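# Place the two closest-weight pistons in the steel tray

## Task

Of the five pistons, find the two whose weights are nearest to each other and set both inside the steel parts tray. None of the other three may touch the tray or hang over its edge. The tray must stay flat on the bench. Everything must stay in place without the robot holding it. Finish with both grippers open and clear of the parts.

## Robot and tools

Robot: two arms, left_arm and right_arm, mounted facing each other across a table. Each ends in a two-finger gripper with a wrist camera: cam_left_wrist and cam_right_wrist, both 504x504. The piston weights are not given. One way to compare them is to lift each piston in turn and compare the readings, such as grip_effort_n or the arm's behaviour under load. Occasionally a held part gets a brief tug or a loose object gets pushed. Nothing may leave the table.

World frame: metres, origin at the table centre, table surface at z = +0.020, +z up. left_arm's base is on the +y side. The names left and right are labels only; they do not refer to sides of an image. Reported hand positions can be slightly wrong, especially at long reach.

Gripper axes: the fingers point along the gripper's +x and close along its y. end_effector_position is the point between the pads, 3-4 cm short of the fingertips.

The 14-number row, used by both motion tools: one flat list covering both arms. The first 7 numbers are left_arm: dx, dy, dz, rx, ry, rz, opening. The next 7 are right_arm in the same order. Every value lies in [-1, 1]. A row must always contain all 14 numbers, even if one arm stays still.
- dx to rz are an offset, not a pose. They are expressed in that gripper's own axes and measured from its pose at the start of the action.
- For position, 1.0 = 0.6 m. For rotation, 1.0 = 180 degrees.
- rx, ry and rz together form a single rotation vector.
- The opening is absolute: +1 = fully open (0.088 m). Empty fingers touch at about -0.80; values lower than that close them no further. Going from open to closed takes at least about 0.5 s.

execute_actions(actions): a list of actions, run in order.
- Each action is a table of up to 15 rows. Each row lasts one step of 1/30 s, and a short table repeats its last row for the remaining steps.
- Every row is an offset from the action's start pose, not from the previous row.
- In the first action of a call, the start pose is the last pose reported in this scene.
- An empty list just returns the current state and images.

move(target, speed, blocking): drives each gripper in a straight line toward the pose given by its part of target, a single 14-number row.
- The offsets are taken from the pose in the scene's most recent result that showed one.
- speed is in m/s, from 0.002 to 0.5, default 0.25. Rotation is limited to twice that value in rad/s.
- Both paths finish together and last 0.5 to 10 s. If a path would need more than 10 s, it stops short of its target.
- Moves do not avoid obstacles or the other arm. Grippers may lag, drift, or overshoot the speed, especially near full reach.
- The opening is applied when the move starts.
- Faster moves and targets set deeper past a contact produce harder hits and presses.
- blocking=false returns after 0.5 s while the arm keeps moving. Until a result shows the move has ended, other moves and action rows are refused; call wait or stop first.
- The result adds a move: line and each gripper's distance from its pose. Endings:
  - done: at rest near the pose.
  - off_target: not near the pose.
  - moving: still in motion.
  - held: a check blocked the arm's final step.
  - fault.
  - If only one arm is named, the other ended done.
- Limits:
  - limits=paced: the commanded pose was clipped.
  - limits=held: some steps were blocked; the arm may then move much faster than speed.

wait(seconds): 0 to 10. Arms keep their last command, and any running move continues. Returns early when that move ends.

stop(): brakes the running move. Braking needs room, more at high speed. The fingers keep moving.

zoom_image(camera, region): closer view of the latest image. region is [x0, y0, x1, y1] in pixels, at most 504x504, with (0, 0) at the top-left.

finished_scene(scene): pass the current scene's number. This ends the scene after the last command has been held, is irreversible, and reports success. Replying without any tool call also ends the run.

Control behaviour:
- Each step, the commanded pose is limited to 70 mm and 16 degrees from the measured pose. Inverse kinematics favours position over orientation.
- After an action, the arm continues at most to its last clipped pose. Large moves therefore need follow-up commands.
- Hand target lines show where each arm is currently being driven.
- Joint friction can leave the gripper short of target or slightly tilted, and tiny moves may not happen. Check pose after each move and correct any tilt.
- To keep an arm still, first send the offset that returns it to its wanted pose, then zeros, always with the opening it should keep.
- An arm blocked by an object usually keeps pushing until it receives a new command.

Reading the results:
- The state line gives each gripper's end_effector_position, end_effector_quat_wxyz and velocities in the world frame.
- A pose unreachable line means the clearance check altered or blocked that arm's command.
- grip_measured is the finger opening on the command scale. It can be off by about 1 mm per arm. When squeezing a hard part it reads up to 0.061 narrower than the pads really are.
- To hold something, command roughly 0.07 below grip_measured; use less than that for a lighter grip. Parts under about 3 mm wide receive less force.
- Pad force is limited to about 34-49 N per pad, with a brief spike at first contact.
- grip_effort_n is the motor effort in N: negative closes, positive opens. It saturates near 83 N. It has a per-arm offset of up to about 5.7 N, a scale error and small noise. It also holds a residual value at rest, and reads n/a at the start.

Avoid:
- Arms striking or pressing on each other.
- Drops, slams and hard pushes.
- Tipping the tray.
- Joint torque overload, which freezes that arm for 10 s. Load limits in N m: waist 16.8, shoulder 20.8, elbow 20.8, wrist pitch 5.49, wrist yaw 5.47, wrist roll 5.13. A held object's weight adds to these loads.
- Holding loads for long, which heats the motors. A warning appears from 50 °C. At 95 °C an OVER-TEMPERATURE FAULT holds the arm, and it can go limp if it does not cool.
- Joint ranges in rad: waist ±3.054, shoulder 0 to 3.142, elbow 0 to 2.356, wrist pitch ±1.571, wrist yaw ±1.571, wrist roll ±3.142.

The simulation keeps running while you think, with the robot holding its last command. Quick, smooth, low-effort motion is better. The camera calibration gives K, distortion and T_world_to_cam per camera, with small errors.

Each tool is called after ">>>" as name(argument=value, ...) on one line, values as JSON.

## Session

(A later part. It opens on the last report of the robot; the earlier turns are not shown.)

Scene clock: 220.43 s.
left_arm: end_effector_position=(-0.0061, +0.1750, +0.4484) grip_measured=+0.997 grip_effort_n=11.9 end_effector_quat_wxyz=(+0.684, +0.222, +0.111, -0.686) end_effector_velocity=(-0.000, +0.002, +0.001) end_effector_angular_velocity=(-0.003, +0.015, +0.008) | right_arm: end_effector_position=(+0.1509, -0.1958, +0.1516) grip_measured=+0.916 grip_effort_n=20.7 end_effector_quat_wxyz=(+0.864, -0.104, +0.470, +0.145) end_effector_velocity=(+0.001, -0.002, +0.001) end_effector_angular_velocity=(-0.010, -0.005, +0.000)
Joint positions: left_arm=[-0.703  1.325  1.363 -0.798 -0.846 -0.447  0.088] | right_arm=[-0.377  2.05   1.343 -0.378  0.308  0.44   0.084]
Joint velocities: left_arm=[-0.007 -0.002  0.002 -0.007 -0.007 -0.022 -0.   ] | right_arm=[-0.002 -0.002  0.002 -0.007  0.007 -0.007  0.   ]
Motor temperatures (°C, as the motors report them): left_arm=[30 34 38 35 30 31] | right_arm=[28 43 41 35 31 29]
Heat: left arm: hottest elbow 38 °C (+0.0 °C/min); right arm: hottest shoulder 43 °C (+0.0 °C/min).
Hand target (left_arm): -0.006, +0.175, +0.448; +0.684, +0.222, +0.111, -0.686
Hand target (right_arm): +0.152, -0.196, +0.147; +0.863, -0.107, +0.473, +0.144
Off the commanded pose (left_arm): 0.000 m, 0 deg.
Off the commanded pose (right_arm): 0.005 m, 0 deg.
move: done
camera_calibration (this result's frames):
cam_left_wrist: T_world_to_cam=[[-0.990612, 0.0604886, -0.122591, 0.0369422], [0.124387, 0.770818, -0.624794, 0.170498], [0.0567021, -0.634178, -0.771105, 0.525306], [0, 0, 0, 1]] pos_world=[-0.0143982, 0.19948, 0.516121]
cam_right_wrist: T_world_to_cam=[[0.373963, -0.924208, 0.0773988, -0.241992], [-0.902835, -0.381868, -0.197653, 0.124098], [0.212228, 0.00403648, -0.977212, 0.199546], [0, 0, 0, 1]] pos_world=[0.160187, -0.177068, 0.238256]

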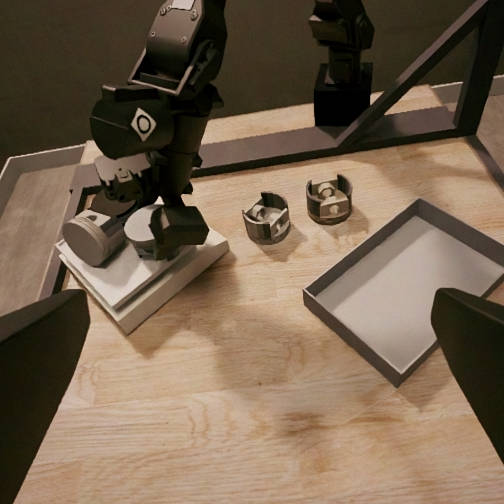

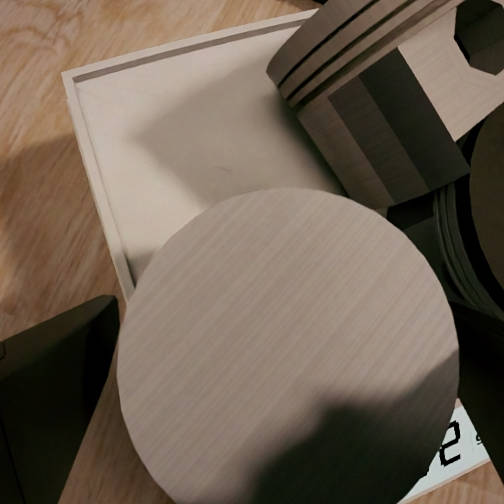

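>>> move(target=[0,0,0,0,0,0,1,0,0,0,0,0,0,0.45])

>>> move(target=[0,0,0,0,0,0,1,-0.1,0,0.06,0,0,0,0.45], speed=0.06)

>>> move(target=[0,0,0,0,0,0,1,-0.297,0.312,-0.455,-0.378,-0.018,0.23,0.45], speed=0.2)

>>> move(target=[0,0,0,0,0,0,1,0.1,0,-0.06,0,0,0,0.45], speed=0.08)

Scene clock: 225.43 s.
left_arm: end_effector_position=(-0.0061, +0.1750, +0.4484) grip_measured=+0.997 grip_effort_n=12.3 end_effector_quat_wxyz=(+0.684, +0.222, +0.111, -0.686) end_effector_velocity=(+0.001, +0.001, +0.003) end_effector_angular_velocity=(-0.011, +0.001, -0.000) | right_arm: end_effector_position=(+0.1510, -0.1957, +0.1512) grip_measured=+0.627 grip_effort_n=-83.5 end_effector_quat_wxyz=(+0.864, -0.104, +0.470, +0.146) end_effector_velocity=(+0.001, -0.002, -0.000) end_effector_angular_velocity=(+0.002, -0.005, -0.012)
Joint positions: left_arm=[-0.703  1.325  1.363 -0.798 -0.846 -0.447  0.088] | right_arm=[-0.377  2.051  1.343 -0.377  0.307  0.44   0.07 ]
Joint velocities: left_arm=[-0.002 -0.007 -0.002  0.007 -0.007  0.007 -0.001] | right_arm=[-0.002 -0.002 -0.007  0.007  0.007  0.007 -0.   ]
Motor temperatures (°C, as the motors report them): left_arm=[30 34 38 35 30 31] | right_arm=[28 43 41 35 31 29]
Heat: left arm: hottest elbow 38 °C (+0.0 °C/min); right arm: hottest shoulder 43 °C (-1.0 °C/min).
Hand target (left_arm): -0.006, +0.175, +0.448; +0.684, +0.222, +0.111, -0.686
Hand target (right_arm): +0.151, -0.196, +0.152; +0.864, -0.104, +0.470, +0.145
Off the commanded pose (left_arm): 0.000 m, 0 deg.
Off the commanded pose (right_arm): 0.000 m, 0 deg.
move: done
camera_calibration (this result's frames):
cam_left_wrist: T_world_to_cam=[[-0.990612, 0.0604886, -0.122591, 0.0369422], [0.124387, 0.770818, -0.624794, 0.170498], [0.0567021, -0.634178, -0.771105, 0.525306], [0, 0, 0, 1]] pos_world=[-0.0143982, 0.19948, 0.516121]
cam_right_wrist: T_world_to_cam=[[0.374457, -0.924065, 0.0767176, -0.241844], [-0.902797, -0.382208, -0.197166, 0.123996], [0.211516, 0.00456981, -0.977364, 0.199325], [0, 0, 0, 1]] pos_world=[0.160343, -0.176998, 0.237815]

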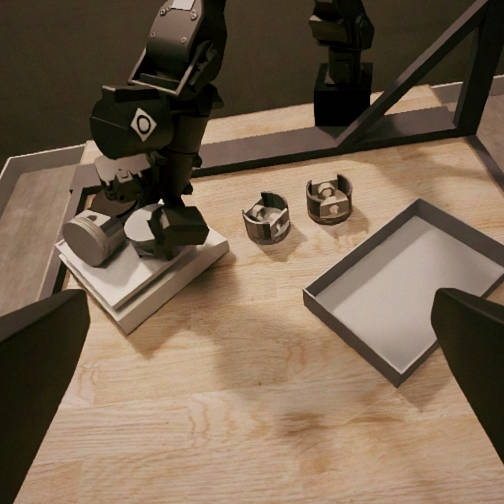

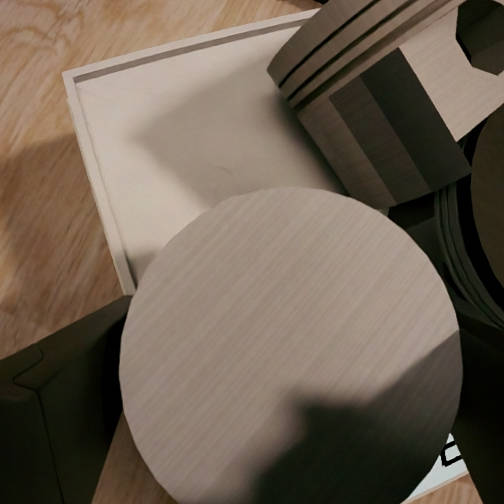

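Scene clock: 227.00 s.
left_arm: end_effector_position=(-0.0061, +0.1750, +0.4484) grip_measured=+0.997 grip_effort_n=12.3 end_effector_quat_wxyz=(+0.684, +0.222, +0.111, -0.686) end_effector_velocity=(+0.003, +0.001, -0.001) end_effector_angular_velocity=(-0.006, +0.001, +0.024) | right_arm: end_effector_position=(+0.1461, -0.1984, +0.2063) grip_measured=+0.627 grip_effort_n=-83.5 end_effector_quat_wxyz=(+0.856, -0.115, +0.483, +0.141) end_effector_velocity=(-0.004, -0.005, -0.004) end_effector_angular_velocity=(-0.020, +0.021, +0.007)
Joint positions: left_arm=[-0.703  1.325  1.363 -0.798 -0.846 -0.447  0.088] | right_arm=[-0.373  1.979  1.485 -0.631  0.306  0.444  0.07 ]
Joint velocities: left_arm=[-0.002 -0.002 -0.007 -0.007 -0.022 -0.022 -0.   ] | right_arm=[-0.002 -0.002 -0.007 -0.022 -0.007 -0.007 -0.   ]
Motor temperatures (°C, as the motors report them): left_arm=[30 34 38 35 30 31] | right_arm=[28 44 42 35 31 29]
Heat: left arm: hottest elbow 38 °C (+0.0 °C/min); right arm: hottest shoulder 44 °C (+0.0 °C/min).
Hand target (left_arm): -0.006, +0.175, +0.448; +0.684, +0.222, +0.111, -0.686
Hand target (right_arm): +0.149, -0.194, +0.221; +0.864, -0.104, +0.470, +0.146
Off the commanded pose (left_arm): 0.000 m, 0 deg.
Off the commanded pose (right_arm): 0.016 m, 2 deg.
move: off_target (right_arm)
camera_calibration (this result's frames):
cam_left_wrist: T_world_to_cam=[[-0.990612, 0.0604886, -0.122591, 0.0369422], [0.124387, 0.770818, -0.624794, 0.170498], [0.0567021, -0.634178, -0.771105, 0.525306], [0, 0, 0, 1]] pos_world=[-0.0143982, 0.19948, 0.516121]
cam_right_wrist: T_world_to_cam=[[0.377793, -0.921247, 0.0926117, -0.250012], [-0.906875, -0.388346, -0.163602, 0.121836], [0.186683, -0.0221797, -0.98217, 0.253563], [0, 0, 0, 1]] pos_world=[0.157607, -0.177384, 0.292128]

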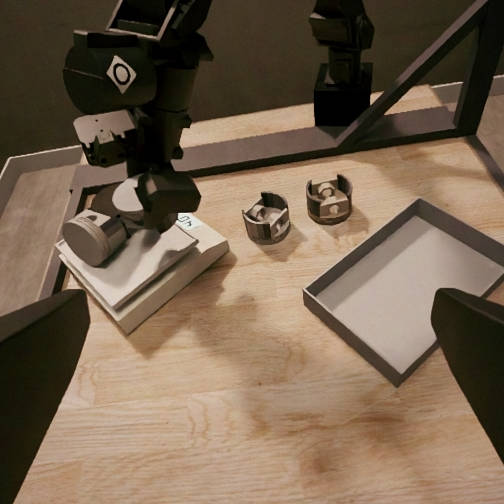

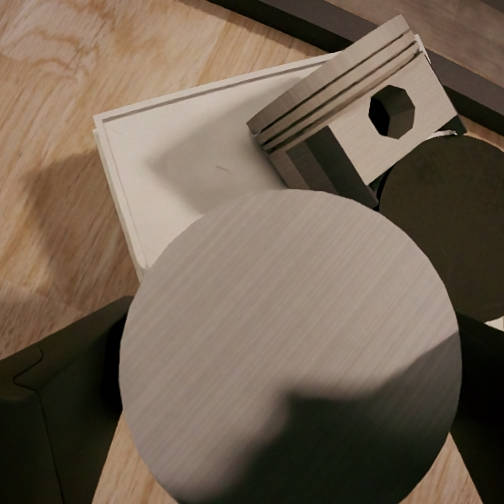

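Scene clock: 230.93 s.
left_arm: end_effector_position=(-0.0061, +0.1750, +0.4484) grip_measured=+0.997 grip_effort_n=12.3 end_effector_quat_wxyz=(+0.684, +0.222, +0.111, -0.686) end_effector_velocity=(-0.002, +0.001, -0.002) end_effector_angular_velocity=(+0.002, +0.011, -0.004) | right_arm: end_effector_position=(-0.2230, -0.1413, +0.2085) grip_measured=+0.627 grip_effort_n=-83.5 end_effector_quat_wxyz=(+0.562, -0.393, +0.314, +0.657) end_effector_velocity=(-0.002, -0.001, -0.003) end_effector_angular_velocity=(-0.012, -0.006, +0.025)
Joint positions: left_arm=[-0.703  1.325  1.363 -0.798 -0.846 -0.447  0.088] | right_arm=[ 0.42   1.657  1.083 -0.479 -0.004 -0.065  0.07 ]
Joint velocities: left_arm=[-0.002 -0.002 -0.007  0.007  0.007 -0.007  0.   ] | right_arm=[ 0.002  0.007  0.002 -0.007 -0.007 -0.022 -0.   ]
Motor temperatures (°C, as the motors report them): left_arm=[30 34 38 35 30 31] | right_arm=[28 44 42 36 31 29]
Heat: left arm: hottest elbow 38 °C (+0.0 °C/min); right arm: hottest shoulder 44 °C (-1.0 °C/min).
Hand target (left_arm): -0.006, +0.175, +0.448; +0.684, +0.222, +0.111, -0.686
Hand target (right_arm): -0.226, -0.135, +0.214; +0.562, -0.388, +0.307, +0.663
Off the commanded pose (left_arm): 0.000 m, 0 deg.
Off the commanded pose (right_arm): 0.004 m, 1 deg.
move: done
camera_calibration (this result's frames):
cam_left_wrist: T_world_to_cam=[[-0.990612, 0.0604886, -0.122591, 0.0369422], [0.124387, 0.770818, -0.624794, 0.170498], [0.0567021, -0.634178, -0.771105, 0.525306], [0, 0, 0, 1]] pos_world=[-0.0143982, 0.19948, 0.516121]
cam_right_wrist: T_world_to_cam=[[0.978101, 0.199135, 0.060524, 0.240783], [0.206142, -0.966988, -0.149797, -0.0267524], [0.0286963, 0.158993, -0.986863, 0.317215], [0, 0, 0, 1]] pos_world=[-0.239098, -0.124252, 0.294467]

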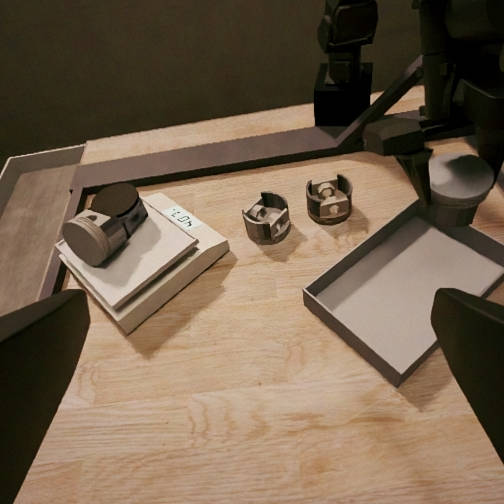

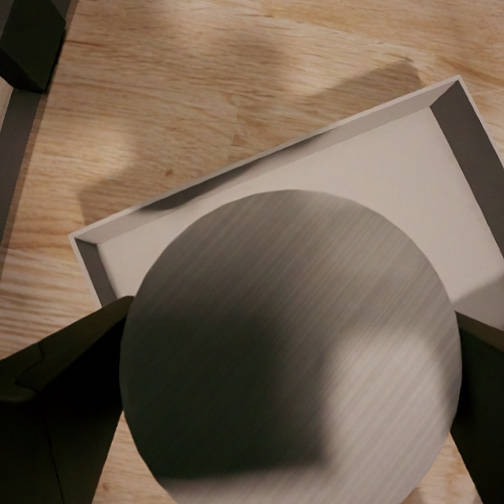

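Scene clock: 232.23 s.
left_arm: end_effector_position=(-0.0061, +0.1750, +0.4484) grip_measured=+0.997 grip_effort_n=11.9 end_effector_quat_wxyz=(+0.684, +0.222, +0.111, -0.686) end_effector_velocity=(-0.000, +0.002, +0.003) end_effector_angular_velocity=(-0.012, +0.027, +0.008) | right_arm: end_effector_position=(-0.2227, -0.1407, +0.1432) grip_measured=+0.627 grip_effort_n=-83.5 end_effector_quat_wxyz=(+0.563, -0.390, +0.312, +0.658) end_effector_velocity=(+0.002, +0.002, +0.001) end_effector_angular_velocity=(+0.007, +0.003, +0.003)
Joint positions: left_arm=[-0.703  1.325  1.363 -0.798 -0.846 -0.447  0.088] | right_arm=[ 0.419  1.774  0.924 -0.194 -0.005 -0.066  0.07 ]
Joint velocities: left_arm=[-0.007 -0.007 -0.002  0.007 -0.007 -0.022 -0.   ] | right_arm=[-0.007  0.002  0.002  0.007 -0.007 -0.007 -0.   ]
Motor temperatures (°C, as the motors report them): left_arm=[30 34 38 35 30 31] | right_arm=[28 44 41 36 31 29]
Heat: left arm: hottest elbow 38 °C (+0.0 °C/min); right arm: hottest shoulder 44 °C (-2.0 °C/min).
Hand target (left_arm): -0.006, +0.175, +0.448; +0.684, +0.222, +0.111, -0.686
Hand target (right_arm): -0.222, -0.143, +0.139; +0.562, -0.393, +0.314, +0.657
Off the commanded pose (left_arm): 0.000 m, 0 deg.
Off the commanded pose (right_arm): 0.005 m, 1 deg.
move: done
camera_calibration (this result's frames):
cam_left_wrist: T_world_to_cam=[[-0.990612, 0.0604886, -0.122591, 0.0369422], [0.124387, 0.770818, -0.624794, 0.170498], [0.0567021, -0.634178, -0.771105, 0.525306], [0, 0, 0, 1]] pos_world=[-0.0143982, 0.19948, 0.516121]
cam_right_wrist: T_world_to_cam=[[0.97814, 0.198638, 0.0615317, 0.244095], [0.206063, -0.965632, -0.158407, -0.034654], [0.0279515, 0.167623, -0.985455, 0.253581], [0, 0, 0, 1]] pos_world=[-0.238706, -0.124456, 0.229384]

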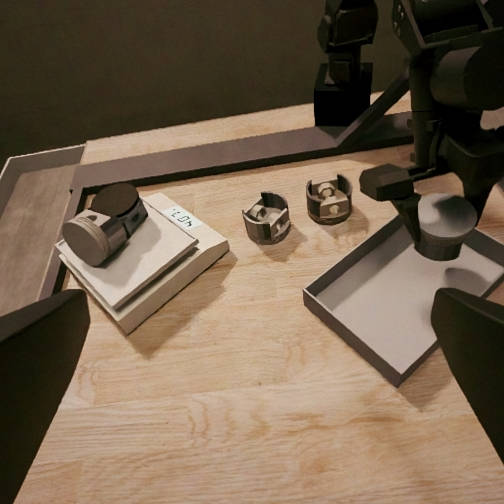

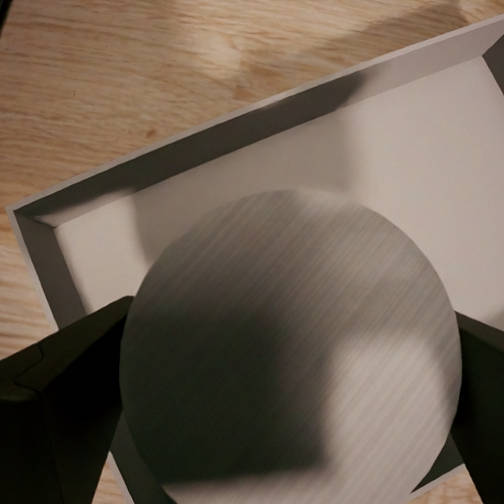

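>>> move(target=[0,0,0,0,0,0,1,0.093,0,-0.054,0,-0.01,0,0.45], speed=0.04)

>>> move(target=[0,0,0,0,0,0,1,0,0,0,0,0,0,0.85])

>>> move(target=[0,0,0,0,0,0,1,-0.13,0,0.08,0,0.01,0,0.85], speed=0.1)

>>> move(target=[0,0,0,0,0,0,1,-0.108,-0.31,-0.203,0.282,0.01,-0.164,-0.1], speed=0.2)

Scene clock: 238.57 s.
left_arm: end_effector_position=(-0.0061, +0.1750, +0.4484) grip_measured=+0.997 grip_effort_n=11.9 end_effector_quat_wxyz=(+0.684, +0.222, +0.111, -0.686) end_effector_velocity=(+0.000, +0.000, -0.000) end_effector_angular_velocity=(-0.006, +0.006, +0.006) | right_arm: end_effector_position=(-0.2232, -0.1356, +0.0874) grip_measured=+0.627 grip_effort_n=-83.5 end_effector_quat_wxyz=(+0.571, -0.373, +0.296, +0.668) end_effector_velocity=(-0.002, -0.001, -0.002) end_effector_angular_velocity=(+0.007, +0.003, +0.013)
Joint positions: left_arm=[-0.703  1.325  1.363 -0.798 -0.846 -0.447  0.088] | right_arm=[ 0.417  1.937  0.818  0.127 -0.008 -0.069  0.07 ]
Joint velocities: left_arm=[-0.002 -0.002 -0.007  0.007 -0.007 -0.007 -0.   ] | right_arm=[ 0.002  0.002 -0.012  0.022 -0.007 -0.007  0.   ]
Motor temperatures (°C, as the motors report them): left_arm=[30 34 38 35 30 31] | right_arm=[28 44 41 36 31 29]
Heat: left arm: hottest elbow 38 °C (+0.0 °C/min); right arm: hottest shoulder 44 °C (-2.0 °C/min).
Hand target (left_arm): -0.006, +0.175, +0.448; +0.684, +0.222, +0.111, -0.686
Hand target (right_arm): -0.221, -0.141, +0.079; +0.568, -0.380, +0.303, +0.664
Off the commanded pose (left_arm): 0.000 m, 0 deg.
Off the commanded pose (right_arm): 0.010 m, 1 deg.
move: off_target (right_arm)
camera_calibration (this result's frames):
cam_left_wrist: T_world_to_cam=[[-0.990612, 0.0604886, -0.122591, 0.0369422], [0.124387, 0.770818, -0.624794, 0.170498], [0.0567021, -0.634178, -0.771105, 0.525306], [0, 0, 0, 1]] pos_world=[-0.0143982, 0.19948, 0.516121]
cam_right_wrist: T_world_to_cam=[[0.978172, 0.197554, 0.064429, 0.246601], [0.206816, -0.955644, -0.209695, -0.0324694], [0.0201451, 0.218443, -0.975642, 0.202036], [0, 0, 0, 1]] pos_world=[-0.238573, -0.12388, 0.174418]

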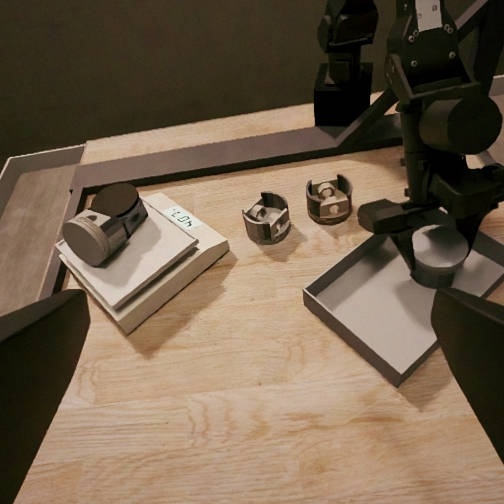

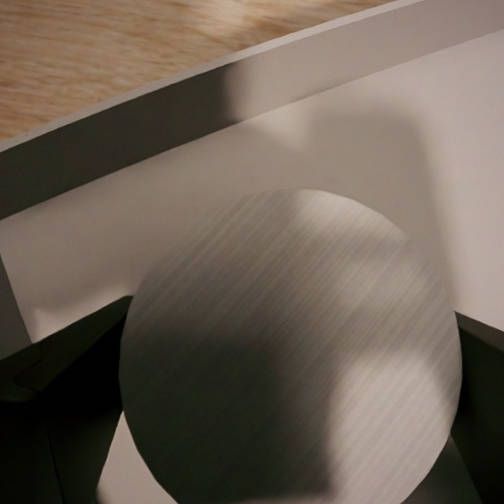

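Scene clock: 239.23 s.
left_arm: end_effector_position=(-0.0061, +0.1750, +0.4484) grip_measured=+0.997 grip_effort_n=11.9 end_effector_quat_wxyz=(+0.684, +0.222, +0.111, -0.686) end_effector_velocity=(+0.001, +0.000, -0.002) end_effector_angular_velocity=(+0.003, -0.006, +0.006) | right_arm: end_effector_position=(-0.2234, -0.1356, +0.0875) grip_measured=+0.844 grip_effort_n=20.7 end_effector_quat_wxyz=(+0.571, -0.373, +0.296, +0.669) end_effector_velocity=(+0.002, +0.000, +0.001) end_effector_angular_velocity=(-0.002, -0.002, -0.013)
Joint positions: left_arm=[-0.703  1.325  1.363 -0.798 -0.846 -0.447  0.088] | right_arm=[ 0.417  1.937  0.818  0.127 -0.01  -0.069  0.08 ]
Joint velocities: left_arm=[-0.002  0.002 -0.002 -0.007 -0.007 -0.007 -0.   ] | right_arm=[-0.002 -0.002  0.002 -0.007  0.007  0.007  0.001]
Motor temperatures (°C, as the motors report them): left_arm=[30 34 38 35 30 31] | right_arm=[28 44 41 36 31 29]
Heat: left arm: hottest elbow 38 °C (+0.0 °C/min); right arm: hottest shoulder 44 °C (-2.0 °C/min).
Hand target (left_arm): -0.006, +0.175, +0.448; +0.684, +0.222, +0.111, -0.686
Hand target (right_arm): -0.223, -0.136, +0.087; +0.572, -0.373, +0.296, +0.668
Off the commanded pose (left_arm): 0.000 m, 0 deg.
Off the commanded pose (right_arm): 0.000 m, 0 deg.
move: done
camera_calibration (this result's frames):
cam_left_wrist: T_world_to_cam=[[-0.990612, 0.0604886, -0.122591, 0.0369422], [0.124387, 0.770818, -0.624794, 0.170498], [0.0567021, -0.634178, -0.771105, 0.525306], [0, 0, 0, 1]] pos_world=[-0.0143982, 0.19948, 0.516121]
cam_right_wrist: T_world_to_cam=[[0.978091, 0.198356, 0.0631934, 0.247019], [0.207339, -0.955421, -0.210194, -0.0321792], [0.0186831, 0.218691, -0.975615, 0.201782], [0, 0, 0, 1]] pos_world=[-0.238705, -0.12387, 0.174488]

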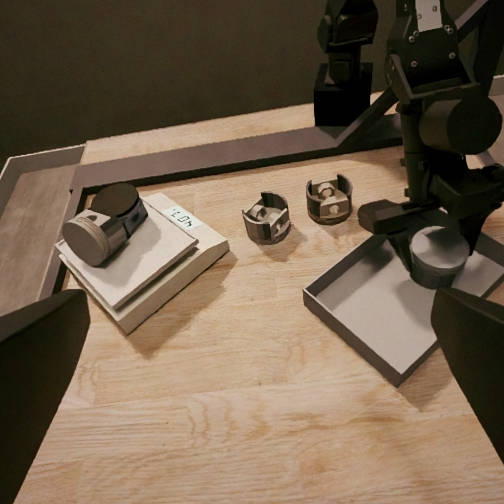

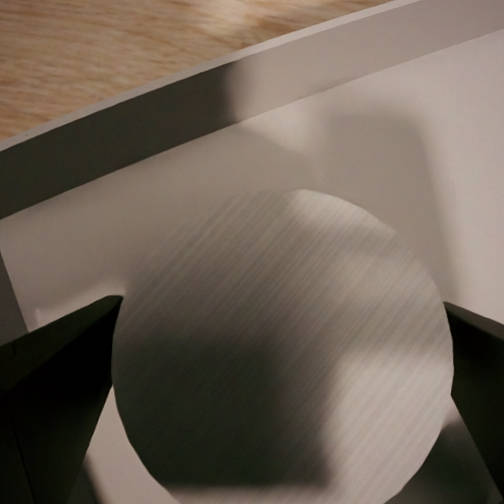

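Scene clock: 240.63 s.
left_arm: end_effector_position=(-0.0061, +0.1750, +0.4484) grip_measured=+0.997 grip_effort_n=11.9 end_effector_quat_wxyz=(+0.684, +0.222, +0.111, -0.686) end_effector_velocity=(+0.004, +0.001, -0.000) end_effector_angular_velocity=(+0.005, +0.003, +0.018) | right_arm: end_effector_position=(-0.2234, -0.1421, +0.1709) grip_measured=+0.847 grip_effort_n=20.7 end_effector_quat_wxyz=(+0.562, -0.390, +0.311, +0.660) end_effector_velocity=(+0.000, -0.000, +0.004) end_effector_angular_velocity=(-0.002, -0.003, -0.008)
Joint positions: left_arm=[-0.703  1.325  1.363 -0.798 -0.846 -0.447  0.088] | right_arm=[ 0.42   1.71   0.975 -0.309 -0.007 -0.067  0.08 ]
Joint velocities: left_arm=[ 0.002 -0.002  0.002 -0.022 -0.007 -0.022 -0.   ] | right_arm=[ 0.002 -0.007  0.012 -0.022  0.007  0.007 -0.   ]
Motor temperatures (°C, as the motors report them): left_arm=[30 34 38 35 30 31] | right_arm=[28 44 41 36 31 29]
Heat: left arm: hottest elbow 38 °C (+0.0 °C/min); right arm: hottest shoulder 44 °C (-2.0 °C/min).
Hand target (left_arm): -0.006, +0.175, +0.448; +0.684, +0.222, +0.111, -0.686
Hand target (right_arm): -0.225, -0.138, +0.179; +0.566, -0.383, +0.305, +0.663
Off the commanded pose (left_arm): 0.000 m, 0 deg.
Off the commanded pose (right_arm): 0.009 m, 1 deg.
move: off_target (right_arm)
camera_calibration (this result's frames):
cam_left_wrist: T_world_to_cam=[[-0.990612, 0.0604886, -0.122591, 0.0369422], [0.124387, 0.770818, -0.624794, 0.170498], [0.0567021, -0.634178, -0.771105, 0.525306], [0, 0, 0, 1]] pos_world=[-0.0143982, 0.19948, 0.516121]
cam_right_wrist: T_world_to_cam=[[0.97767, 0.201354, 0.0601511, 0.243897], [0.208536, -0.964954, -0.1593, -0.0306514], [0.0259674, 0.168286, -0.985396, 0.280759], [0, 0, 0, 1]] pos_world=[-0.239349, -0.125935, 0.257105]

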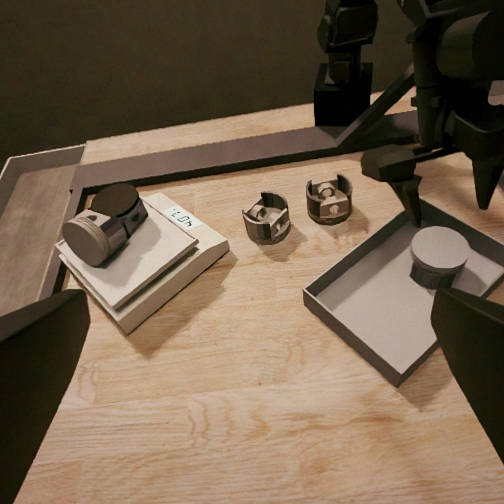

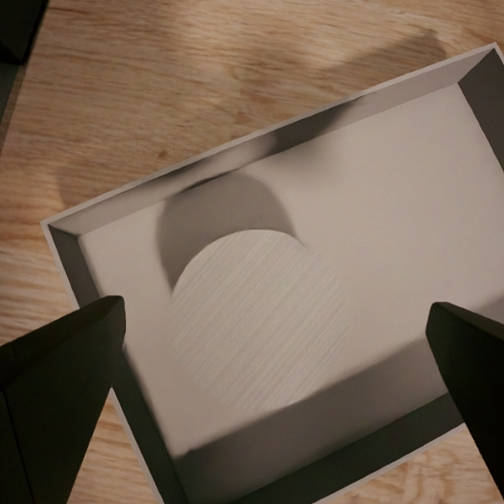

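Scene clock: 243.70 s.
left_arm: end_effector_position=(-0.0061, +0.1750, +0.4484) grip_measured=+0.997 grip_effort_n=11.9 end_effector_quat_wxyz=(+0.684, +0.222, +0.111, -0.686) end_effector_velocity=(+0.002, +0.002, +0.001) end_effector_angular_velocity=(-0.009, +0.005, +0.019) | right_arm: end_effector_position=(-0.0161, -0.2446, +0.1720) grip_measured=-0.097 grip_effort_n=-16.0 end_effector_quat_wxyz=(+0.813, -0.191, +0.460, +0.301) end_effector_velocity=(+0.000, -0.003, -0.001) end_effector_angular_velocity=(-0.007, +0.007, +0.002)
Joint positions: left_arm=[-0.703  1.325  1.363 -0.798 -0.846 -0.447  0.088] | right_arm=[-0.104  1.511  0.779 -0.363  0.239  0.364  0.034]
Joint velocities: left_arm=[-0.007 -0.002 -0.002 -0.007 -0.022 -0.022 -0.   ] | right_arm=[-0.007 -0.002 -0.002 -0.007 -0.007 -0.007 -0.   ]
Motor temperatures (°C, as the motors report them): left_arm=[30 34 38 35 30 31] | right_arm=[28 44 41 36 31 29]
Heat: left arm: hottest elbow 38 °C (+0.0 °C/min); right arm: hottest shoulder 44 °C (-1.0 °C/min).
Hand target (left_arm): -0.006, +0.175, +0.448; +0.684, +0.222, +0.111, -0.686
Hand target (right_arm): -0.015, -0.247, +0.170; +0.813, -0.192, +0.463, +0.296
Off the commanded pose (left_arm): 0.000 m, 0 deg.
Off the commanded pose (right_arm): 0.001 m, 1 deg.
move: done
camera_calibration (this result's frames):
cam_left_wrist: T_world_to_cam=[[-0.990612, 0.0604886, -0.122591, 0.0369422], [0.124387, 0.770818, -0.624794, 0.170498], [0.0567021, -0.634178, -0.771105, 0.525306], [0, 0, 0, 1]] pos_world=[-0.0143982, 0.19948, 0.516121]
cam_right_wrist: T_world_to_cam=[[0.685168, -0.725365, 0.0662599, -0.170645], [-0.710279, -0.685522, -0.159886, -0.118949], [0.161399, 0.062486, -0.984909, 0.269893], [0, 0, 0, 1]] pos_world=[-0.0111267, -0.222186, 0.258109]

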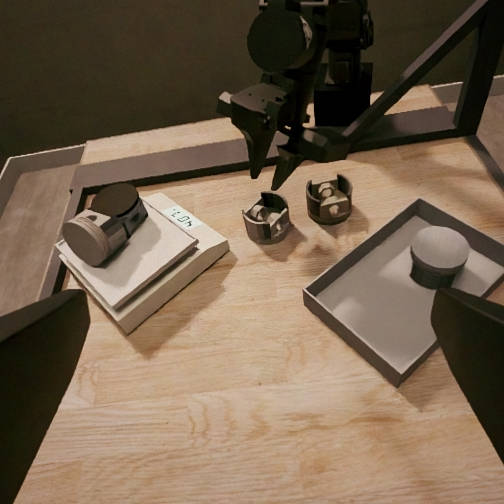

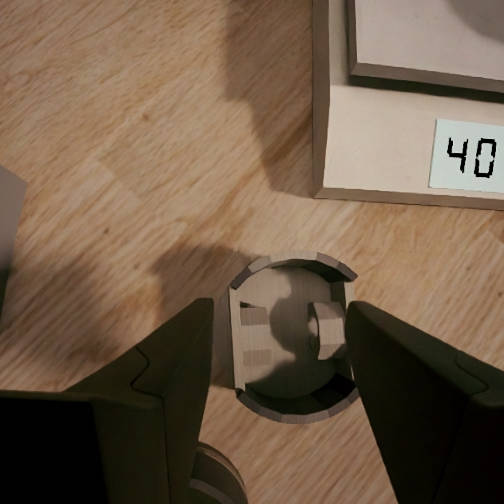

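>>> move(target=[0,0,0,0,0,0,1,0.122,0.008,-0.075,0,0.02,0.012,-0.15], speed=0.05)

Scene clock: 246.87 s.
left_arm: end_effector_position=(-0.0061, +0.1750, +0.4484) grip_measured=+0.997 grip_effort_n=12.3 end_effector_quat_wxyz=(+0.684, +0.222, +0.111, -0.686) end_effector_velocity=(+0.002, +0.001, -0.002) end_effector_angular_velocity=(+0.003, -0.006, +0.006) | right_arm: end_effector_position=(-0.0183, -0.2397, +0.0912) grip_measured=-0.147 grip_effort_n=-16.0 end_effector_quat_wxyz=(+0.796, -0.187, +0.484, +0.313) end_effector_velocity=(-0.002, -0.003, -0.004) end_effector_angular_velocity=(-0.010, +0.015, -0.006)
Joint positions: left_arm=[-0.703  1.325  1.363 -0.798 -0.846 -0.447  0.088] | right_arm=[-0.121  1.762  0.661 -0.02   0.175  0.358  0.032]
Joint velocities: left_arm=[-0.002 -0.002 -0.007 -0.007 -0.007 -0.007 -0.   ] | right_arm=[-0.002  0.007 -0.002 -0.007 -0.007  0.007  0.   ]
Motor temperatures (°C, as the motors report them): left_arm=[30 34 38 35 30 31] | right_arm=[28 43 41 36 31 29]
Heat: left arm: hottest elbow 38 °C (+0.0 °C/min); right arm: hottest shoulder 43 °C (-1.0 °C/min).
Hand target (left_arm): -0.006, +0.175, +0.448; +0.684, +0.222, +0.111, -0.686
Hand target (right_arm): -0.020, -0.244, +0.086; +0.792, -0.192, +0.489, +0.310
Off the commanded pose (left_arm): 0.000 m, 0 deg.
Off the commanded pose (right_arm): 0.007 m, 1 deg.
move: done
camera_calibration (this result's frames):
cam_left_wrist: T_world_to_cam=[[-0.990612, 0.0604886, -0.122591, 0.0369422], [0.124387, 0.770818, -0.624794, 0.170498], [0.0567021, -0.634178, -0.771105, 0.525306], [0, 0, 0, 1]] pos_world=[-0.0143982, 0.19948, 0.516121]
cam_right_wrist: T_world_to_cam=[[0.700341, -0.71334, 0.0258347, -0.153457], [-0.706773, -0.698053, -0.114863, -0.13716], [0.0999703, 0.0621839, -0.993045, 0.189947], [0, 0, 0, 1]] pos_world=[-0.0084573, -0.217024, 0.176836]

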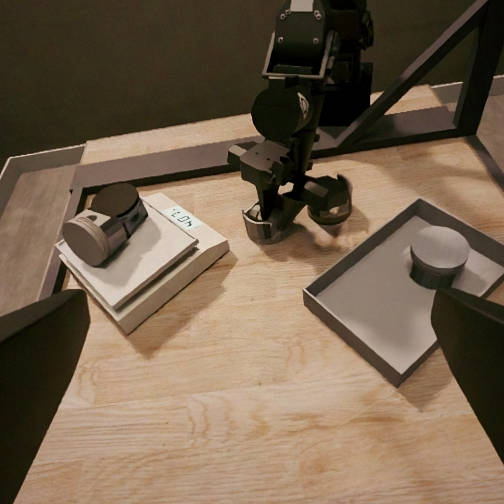

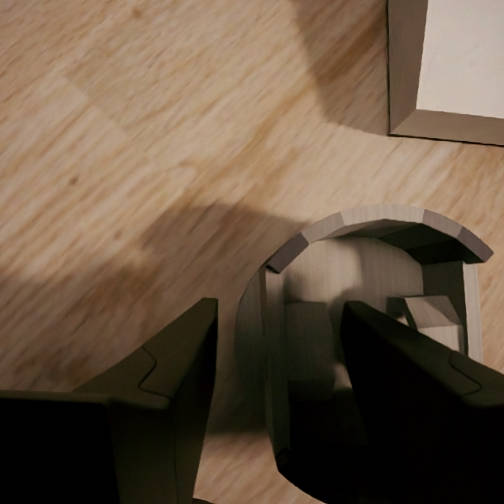

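>>> move(target=[0,0,0,0,0,0,1,0.012,-0.012,-0.008,0,0,0,-0.15], speed=0.02)

>>> move(target=[0,0,0,0,0,0,1,0,0,0,0,0,0,-0.65])

>>> move(target=[0,0,0,0,0,0,1,-0.14,0,0.075,0,0,0,-0.65], speed=0.08)

>>> move(target=[0,0,0,0,0,0,1,0.01,0.365,0.02,-0.187,0,0.095,-0.65], speed=0.15)

Scene clock: 251.67 s.
left_arm: end_effector_position=(-0.0061, +0.1750, +0.4484) grip_measured=+0.997 grip_effort_n=12.3 end_effector_quat_wxyz=(+0.684, +0.222, +0.111, -0.686) end_effector_velocity=(+0.001, +0.003, -0.003) end_effector_angular_velocity=(+0.016, -0.009, -0.004) | right_arm: end_effector_position=(-0.0129, -0.2408, +0.0880) grip_measured=-0.147 grip_effort_n=-16.0 end_effector_quat_wxyz=(+0.799, -0.182, +0.478, +0.316) end_effector_velocity=(-0.001, +0.001, -0.001) end_effector_angular_velocity=(+0.003, +0.009, +0.022)
Joint positions: left_arm=[-0.703  1.325  1.363 -0.798 -0.846 -0.447  0.088] | right_arm=[-0.141  1.774  0.646  0.027  0.167  0.34   0.032]
Joint velocities: left_arm=[-0.002 -0.002 -0.002 -0.022  0.007 -0.007 -0.   ] | right_arm=[-0.007  0.002 -0.002  0.007 -0.022 -0.022  0.   ]
Motor temperatures (°C, as the motors report them): left_arm=[30 34 38 35 30 31] | right_arm=[28 43 40 36 31 29]
Heat: left arm: hottest elbow 38 °C (+0.0 °C/min); right arm: hottest shoulder 43 °C (+0.0 °C/min).
Hand target (left_arm): -0.006, +0.175, +0.448; +0.684, +0.222, +0.111, -0.686
Hand target (right_arm): -0.014, -0.246, +0.083; +0.796, -0.187, +0.484, +0.313
Off the commanded pose (left_arm): 0.000 m, 0 deg.
Off the commanded pose (right_arm): 0.007 m, 1 deg.
move: done
camera_calibration (this result's frames):
cam_left_wrist: T_world_to_cam=[[-0.990612, 0.0604886, -0.122591, 0.0369422], [0.124387, 0.770818, -0.624794, 0.170498], [0.0567021, -0.634178, -0.771105, 0.525306], [0, 0, 0, 1]] pos_world=[-0.0143982, 0.19948, 0.516121]
cam_right_wrist: T_world_to_cam=[[0.699842, -0.714001, 0.0205844, -0.157626], [-0.706139, -0.695904, -0.130706, -0.13254], [0.107649, 0.0769384, -0.991207, 0.18977], [0, 0, 0, 1]] pos_world=[-0.0037073, -0.219381, 0.174022]

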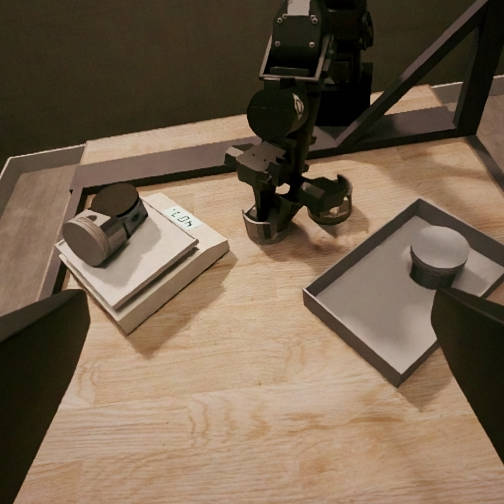

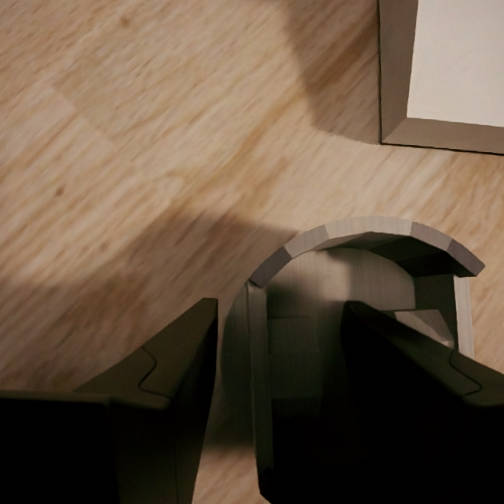

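Scene clock: 252.17 s.
left_arm: end_effector_position=(-0.0061, +0.1750, +0.4484) grip_measured=+0.997 grip_effort_n=11.9 end_effector_quat_wxyz=(+0.684, +0.222, +0.111, -0.686) end_effector_velocity=(+0.000, +0.000, -0.000) end_effector_angular_velocity=(-0.006, +0.019, +0.013) | right_arm: end_effector_position=(-0.0129, -0.2408, +0.0880) grip_measured=-0.520 grip_effort_n=-83.5 end_effector_quat_wxyz=(+0.799, -0.182, +0.478, +0.316) end_effector_velocity=(-0.001, -0.002, -0.001) end_effector_angular_velocity=(-0.006, +0.007, +0.007)
Joint positions: left_arm=[-0.703  1.325  1.363 -0.798 -0.846 -0.447  0.088] | right_arm=[-0.141  1.774  0.646  0.027  0.167  0.34   0.014]
Joint velocities: left_arm=[-0.002 -0.002 -0.007  0.007 -0.007 -0.022 -0.   ] | right_arm=[-0.002 -0.002 -0.002 -0.007 -0.007 -0.007 -0.   ]
Motor temperatures (°C, as the motors report them): left_arm=[30 34 38 35 30 31] | right_arm=[28 43 40 36 31 29]
Heat: left arm: hottest elbow 38 °C (+0.0 °C/min); right arm: hottest shoulder 43 °C (+0.0 °C/min).
Hand target (left_arm): -0.006, +0.175, +0.448; +0.684, +0.222, +0.111, -0.686
Hand target (right_arm): -0.013, -0.241, +0.088; +0.799, -0.182, +0.478, +0.316
Off the commanded pose (left_arm): 0.000 m, 0 deg.
Off the commanded pose (right_arm): 0.000 m, 0 deg.
move: done
camera_calibration (this result's frames):
cam_left_wrist: T_world_to_cam=[[-0.990612, 0.0604886, -0.122591, 0.0369422], [0.124387, 0.770818, -0.624794, 0.170498], [0.0567021, -0.634178, -0.771105, 0.525306], [0, 0, 0, 1]] pos_world=[-0.0143982, 0.19948, 0.516121]
cam_right_wrist: T_world_to_cam=[[0.700079, -0.713764, 0.0207661, -0.157582], [-0.70589, -0.696158, -0.130704, -0.132598], [0.107748, 0.0768447, -0.991204, 0.189748], [0, 0, 0, 1]] pos_world=[-0.00372532, -0.219367, 0.174021]

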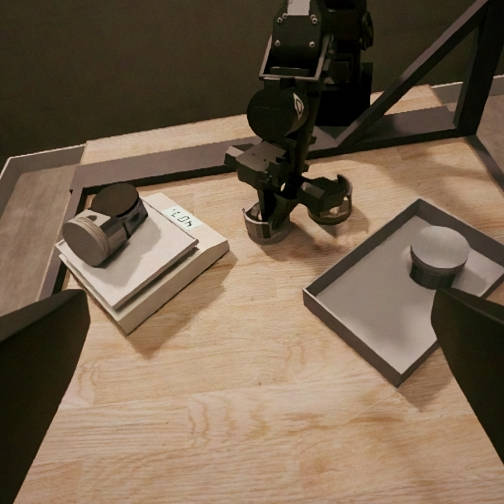

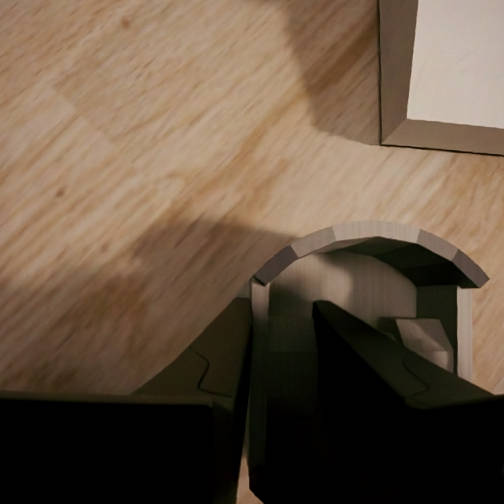

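Scene clock: 253.77 s.
left_arm: end_effector_position=(-0.0061, +0.1750, +0.4484) grip_measured=+0.997 grip_effort_n=12.3 end_effector_quat_wxyz=(+0.684, +0.222, +0.111, -0.686) end_effector_velocity=(+0.003, +0.002, -0.002) end_effector_angular_velocity=(+0.008, -0.014, +0.006) | right_arm: end_effector_position=(-0.0152, -0.2473, +0.1730) grip_measured=-0.520 grip_effort_n=-83.5 end_effector_quat_wxyz=(+0.793, -0.191, +0.488, +0.311) end_effector_velocity=(-0.005, -0.000, -0.003) end_effector_angular_velocity=(-0.005, +0.021, +0.018)
Joint positions: left_arm=[-0.703  1.325  1.363 -0.798 -0.846 -0.447  0.088] | right_arm=[-0.144  1.518  0.814 -0.427  0.165  0.337  0.014]
Joint velocities: left_arm=[-0.002 -0.002 -0.002 -0.022 -0.007 -0.007  0.   ] | right_arm=[ 0.002  0.002 -0.002 -0.007 -0.022 -0.007  0.   ]
Motor temperatures (°C, as the motors report them): left_arm=[30 34 38 35 30 31] | right_arm=[28 43 40 36 31 29]
Heat: left arm: hottest elbow 38 °C (+0.0 °C/min); right arm: hottest shoulder 43 °C (+1.0 °C/min).
Hand target (left_arm): -0.006, +0.175, +0.448; +0.684, +0.222, +0.111, -0.686
Hand target (right_arm): -0.012, -0.242, +0.184; +0.799, -0.182, +0.478, +0.316
Off the commanded pose (left_arm): 0.000 m, 0 deg.
Off the commanded pose (right_arm): 0.012 m, 2 deg.
move: off_target (right_arm)
camera_calibration (this result's frames):
cam_left_wrist: T_world_to_cam=[[-0.990612, 0.0604886, -0.122591, 0.0369422], [0.124387, 0.770818, -0.624794, 0.170498], [0.0567021, -0.634178, -0.771105, 0.525306], [0, 0, 0, 1]] pos_world=[-0.0143982, 0.19948, 0.516121]
cam_right_wrist: T_world_to_cam=[[0.700519, -0.713005, 0.0299494, -0.163744], [-0.707489, -0.699371, -0.101685, -0.133487], [0.0934474, 0.0500432, -0.994366, 0.268389], [0, 0, 0, 1]] pos_world=[-0.00481466, -0.223538, 0.258207]

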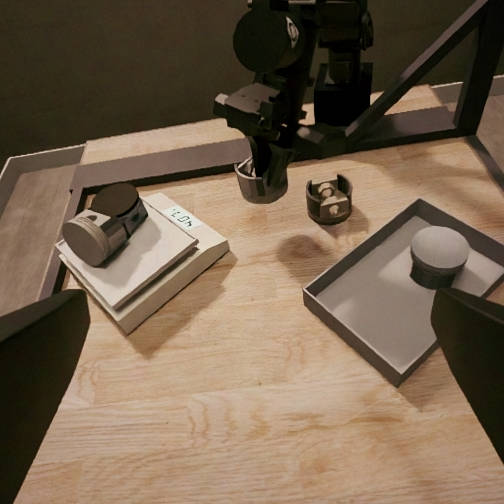

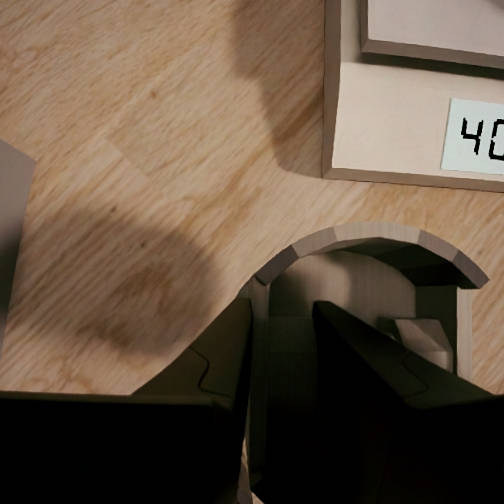

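Scene clock: 256.43 s.
left_arm: end_effector_position=(-0.0061, +0.1750, +0.4484) grip_measured=+0.997 grip_effort_n=12.3 end_effector_quat_wxyz=(+0.684, +0.222, +0.111, -0.686) end_effector_velocity=(+0.003, +0.002, -0.000) end_effector_angular_velocity=(+0.005, -0.010, +0.006) | right_arm: end_effector_position=(-0.1527, -0.0823, +0.1704) grip_measured=-0.520 grip_effort_n=-83.5 end_effector_quat_wxyz=(+0.650, -0.338, +0.404, +0.548) end_effector_velocity=(+0.000, +0.003, -0.000) end_effector_angular_velocity=(-0.004, -0.003, +0.020)
Joint positions: left_arm=[-0.703  1.325  1.363 -0.798 -0.846 -0.447  0.088] | right_arm=[ 0.268  1.948  1.311 -0.477  0.056  0.123  0.014]
Joint velocities: left_arm=[-0.002 -0.002  0.002 -0.022 -0.007 -0.007 -0.   ] | right_arm=[-0.002  0.012  0.017 -0.007 -0.007 -0.022 -0.   ]
Motor temperatures (°C, as the motors report them): left_arm=[30 34 38 35 30 31] | right_arm=[28 42 41 36 31 29]
Heat: left arm: hottest elbow 38 °C (+0.0 °C/min); right arm: hottest shoulder 42 °C (+0.0 °C/min).
Hand target (left_arm): -0.006, +0.175, +0.448; +0.684, +0.222, +0.111, -0.686
Hand target (right_arm): -0.154, -0.076, +0.174; +0.650, -0.335, +0.399, +0.552
Off the commanded pose (left_arm): 0.000 m, 0 deg.
Off the commanded pose (right_arm): 0.006 m, 1 deg.
move: done
camera_calibration (this result's frames):
cam_left_wrist: T_world_to_cam=[[-0.990612, 0.0604886, -0.122591, 0.0369422], [0.124387, 0.770818, -0.624794, 0.170498], [0.0567021, -0.634178, -0.771105, 0.525306], [0, 0, 0, 1]] pos_world=[-0.0143982, 0.19948, 0.516121]
cam_right_wrist: T_world_to_cam=[[0.989476, -0.142246, 0.0265264, 0.142041], [-0.139142, -0.985667, -0.0953929, -0.053449], [0.0397155, 0.0906981, -0.995086, 0.265688], [0, 0, 0, 1]] pos_world=[-0.158535, -0.0565756, 0.255516]

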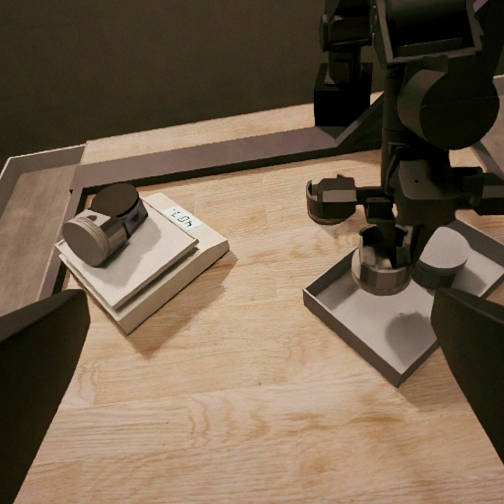

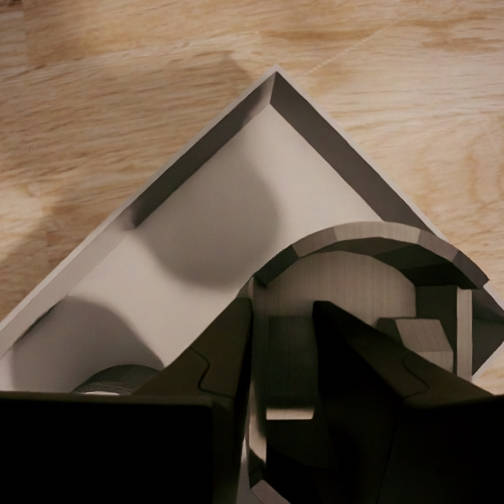

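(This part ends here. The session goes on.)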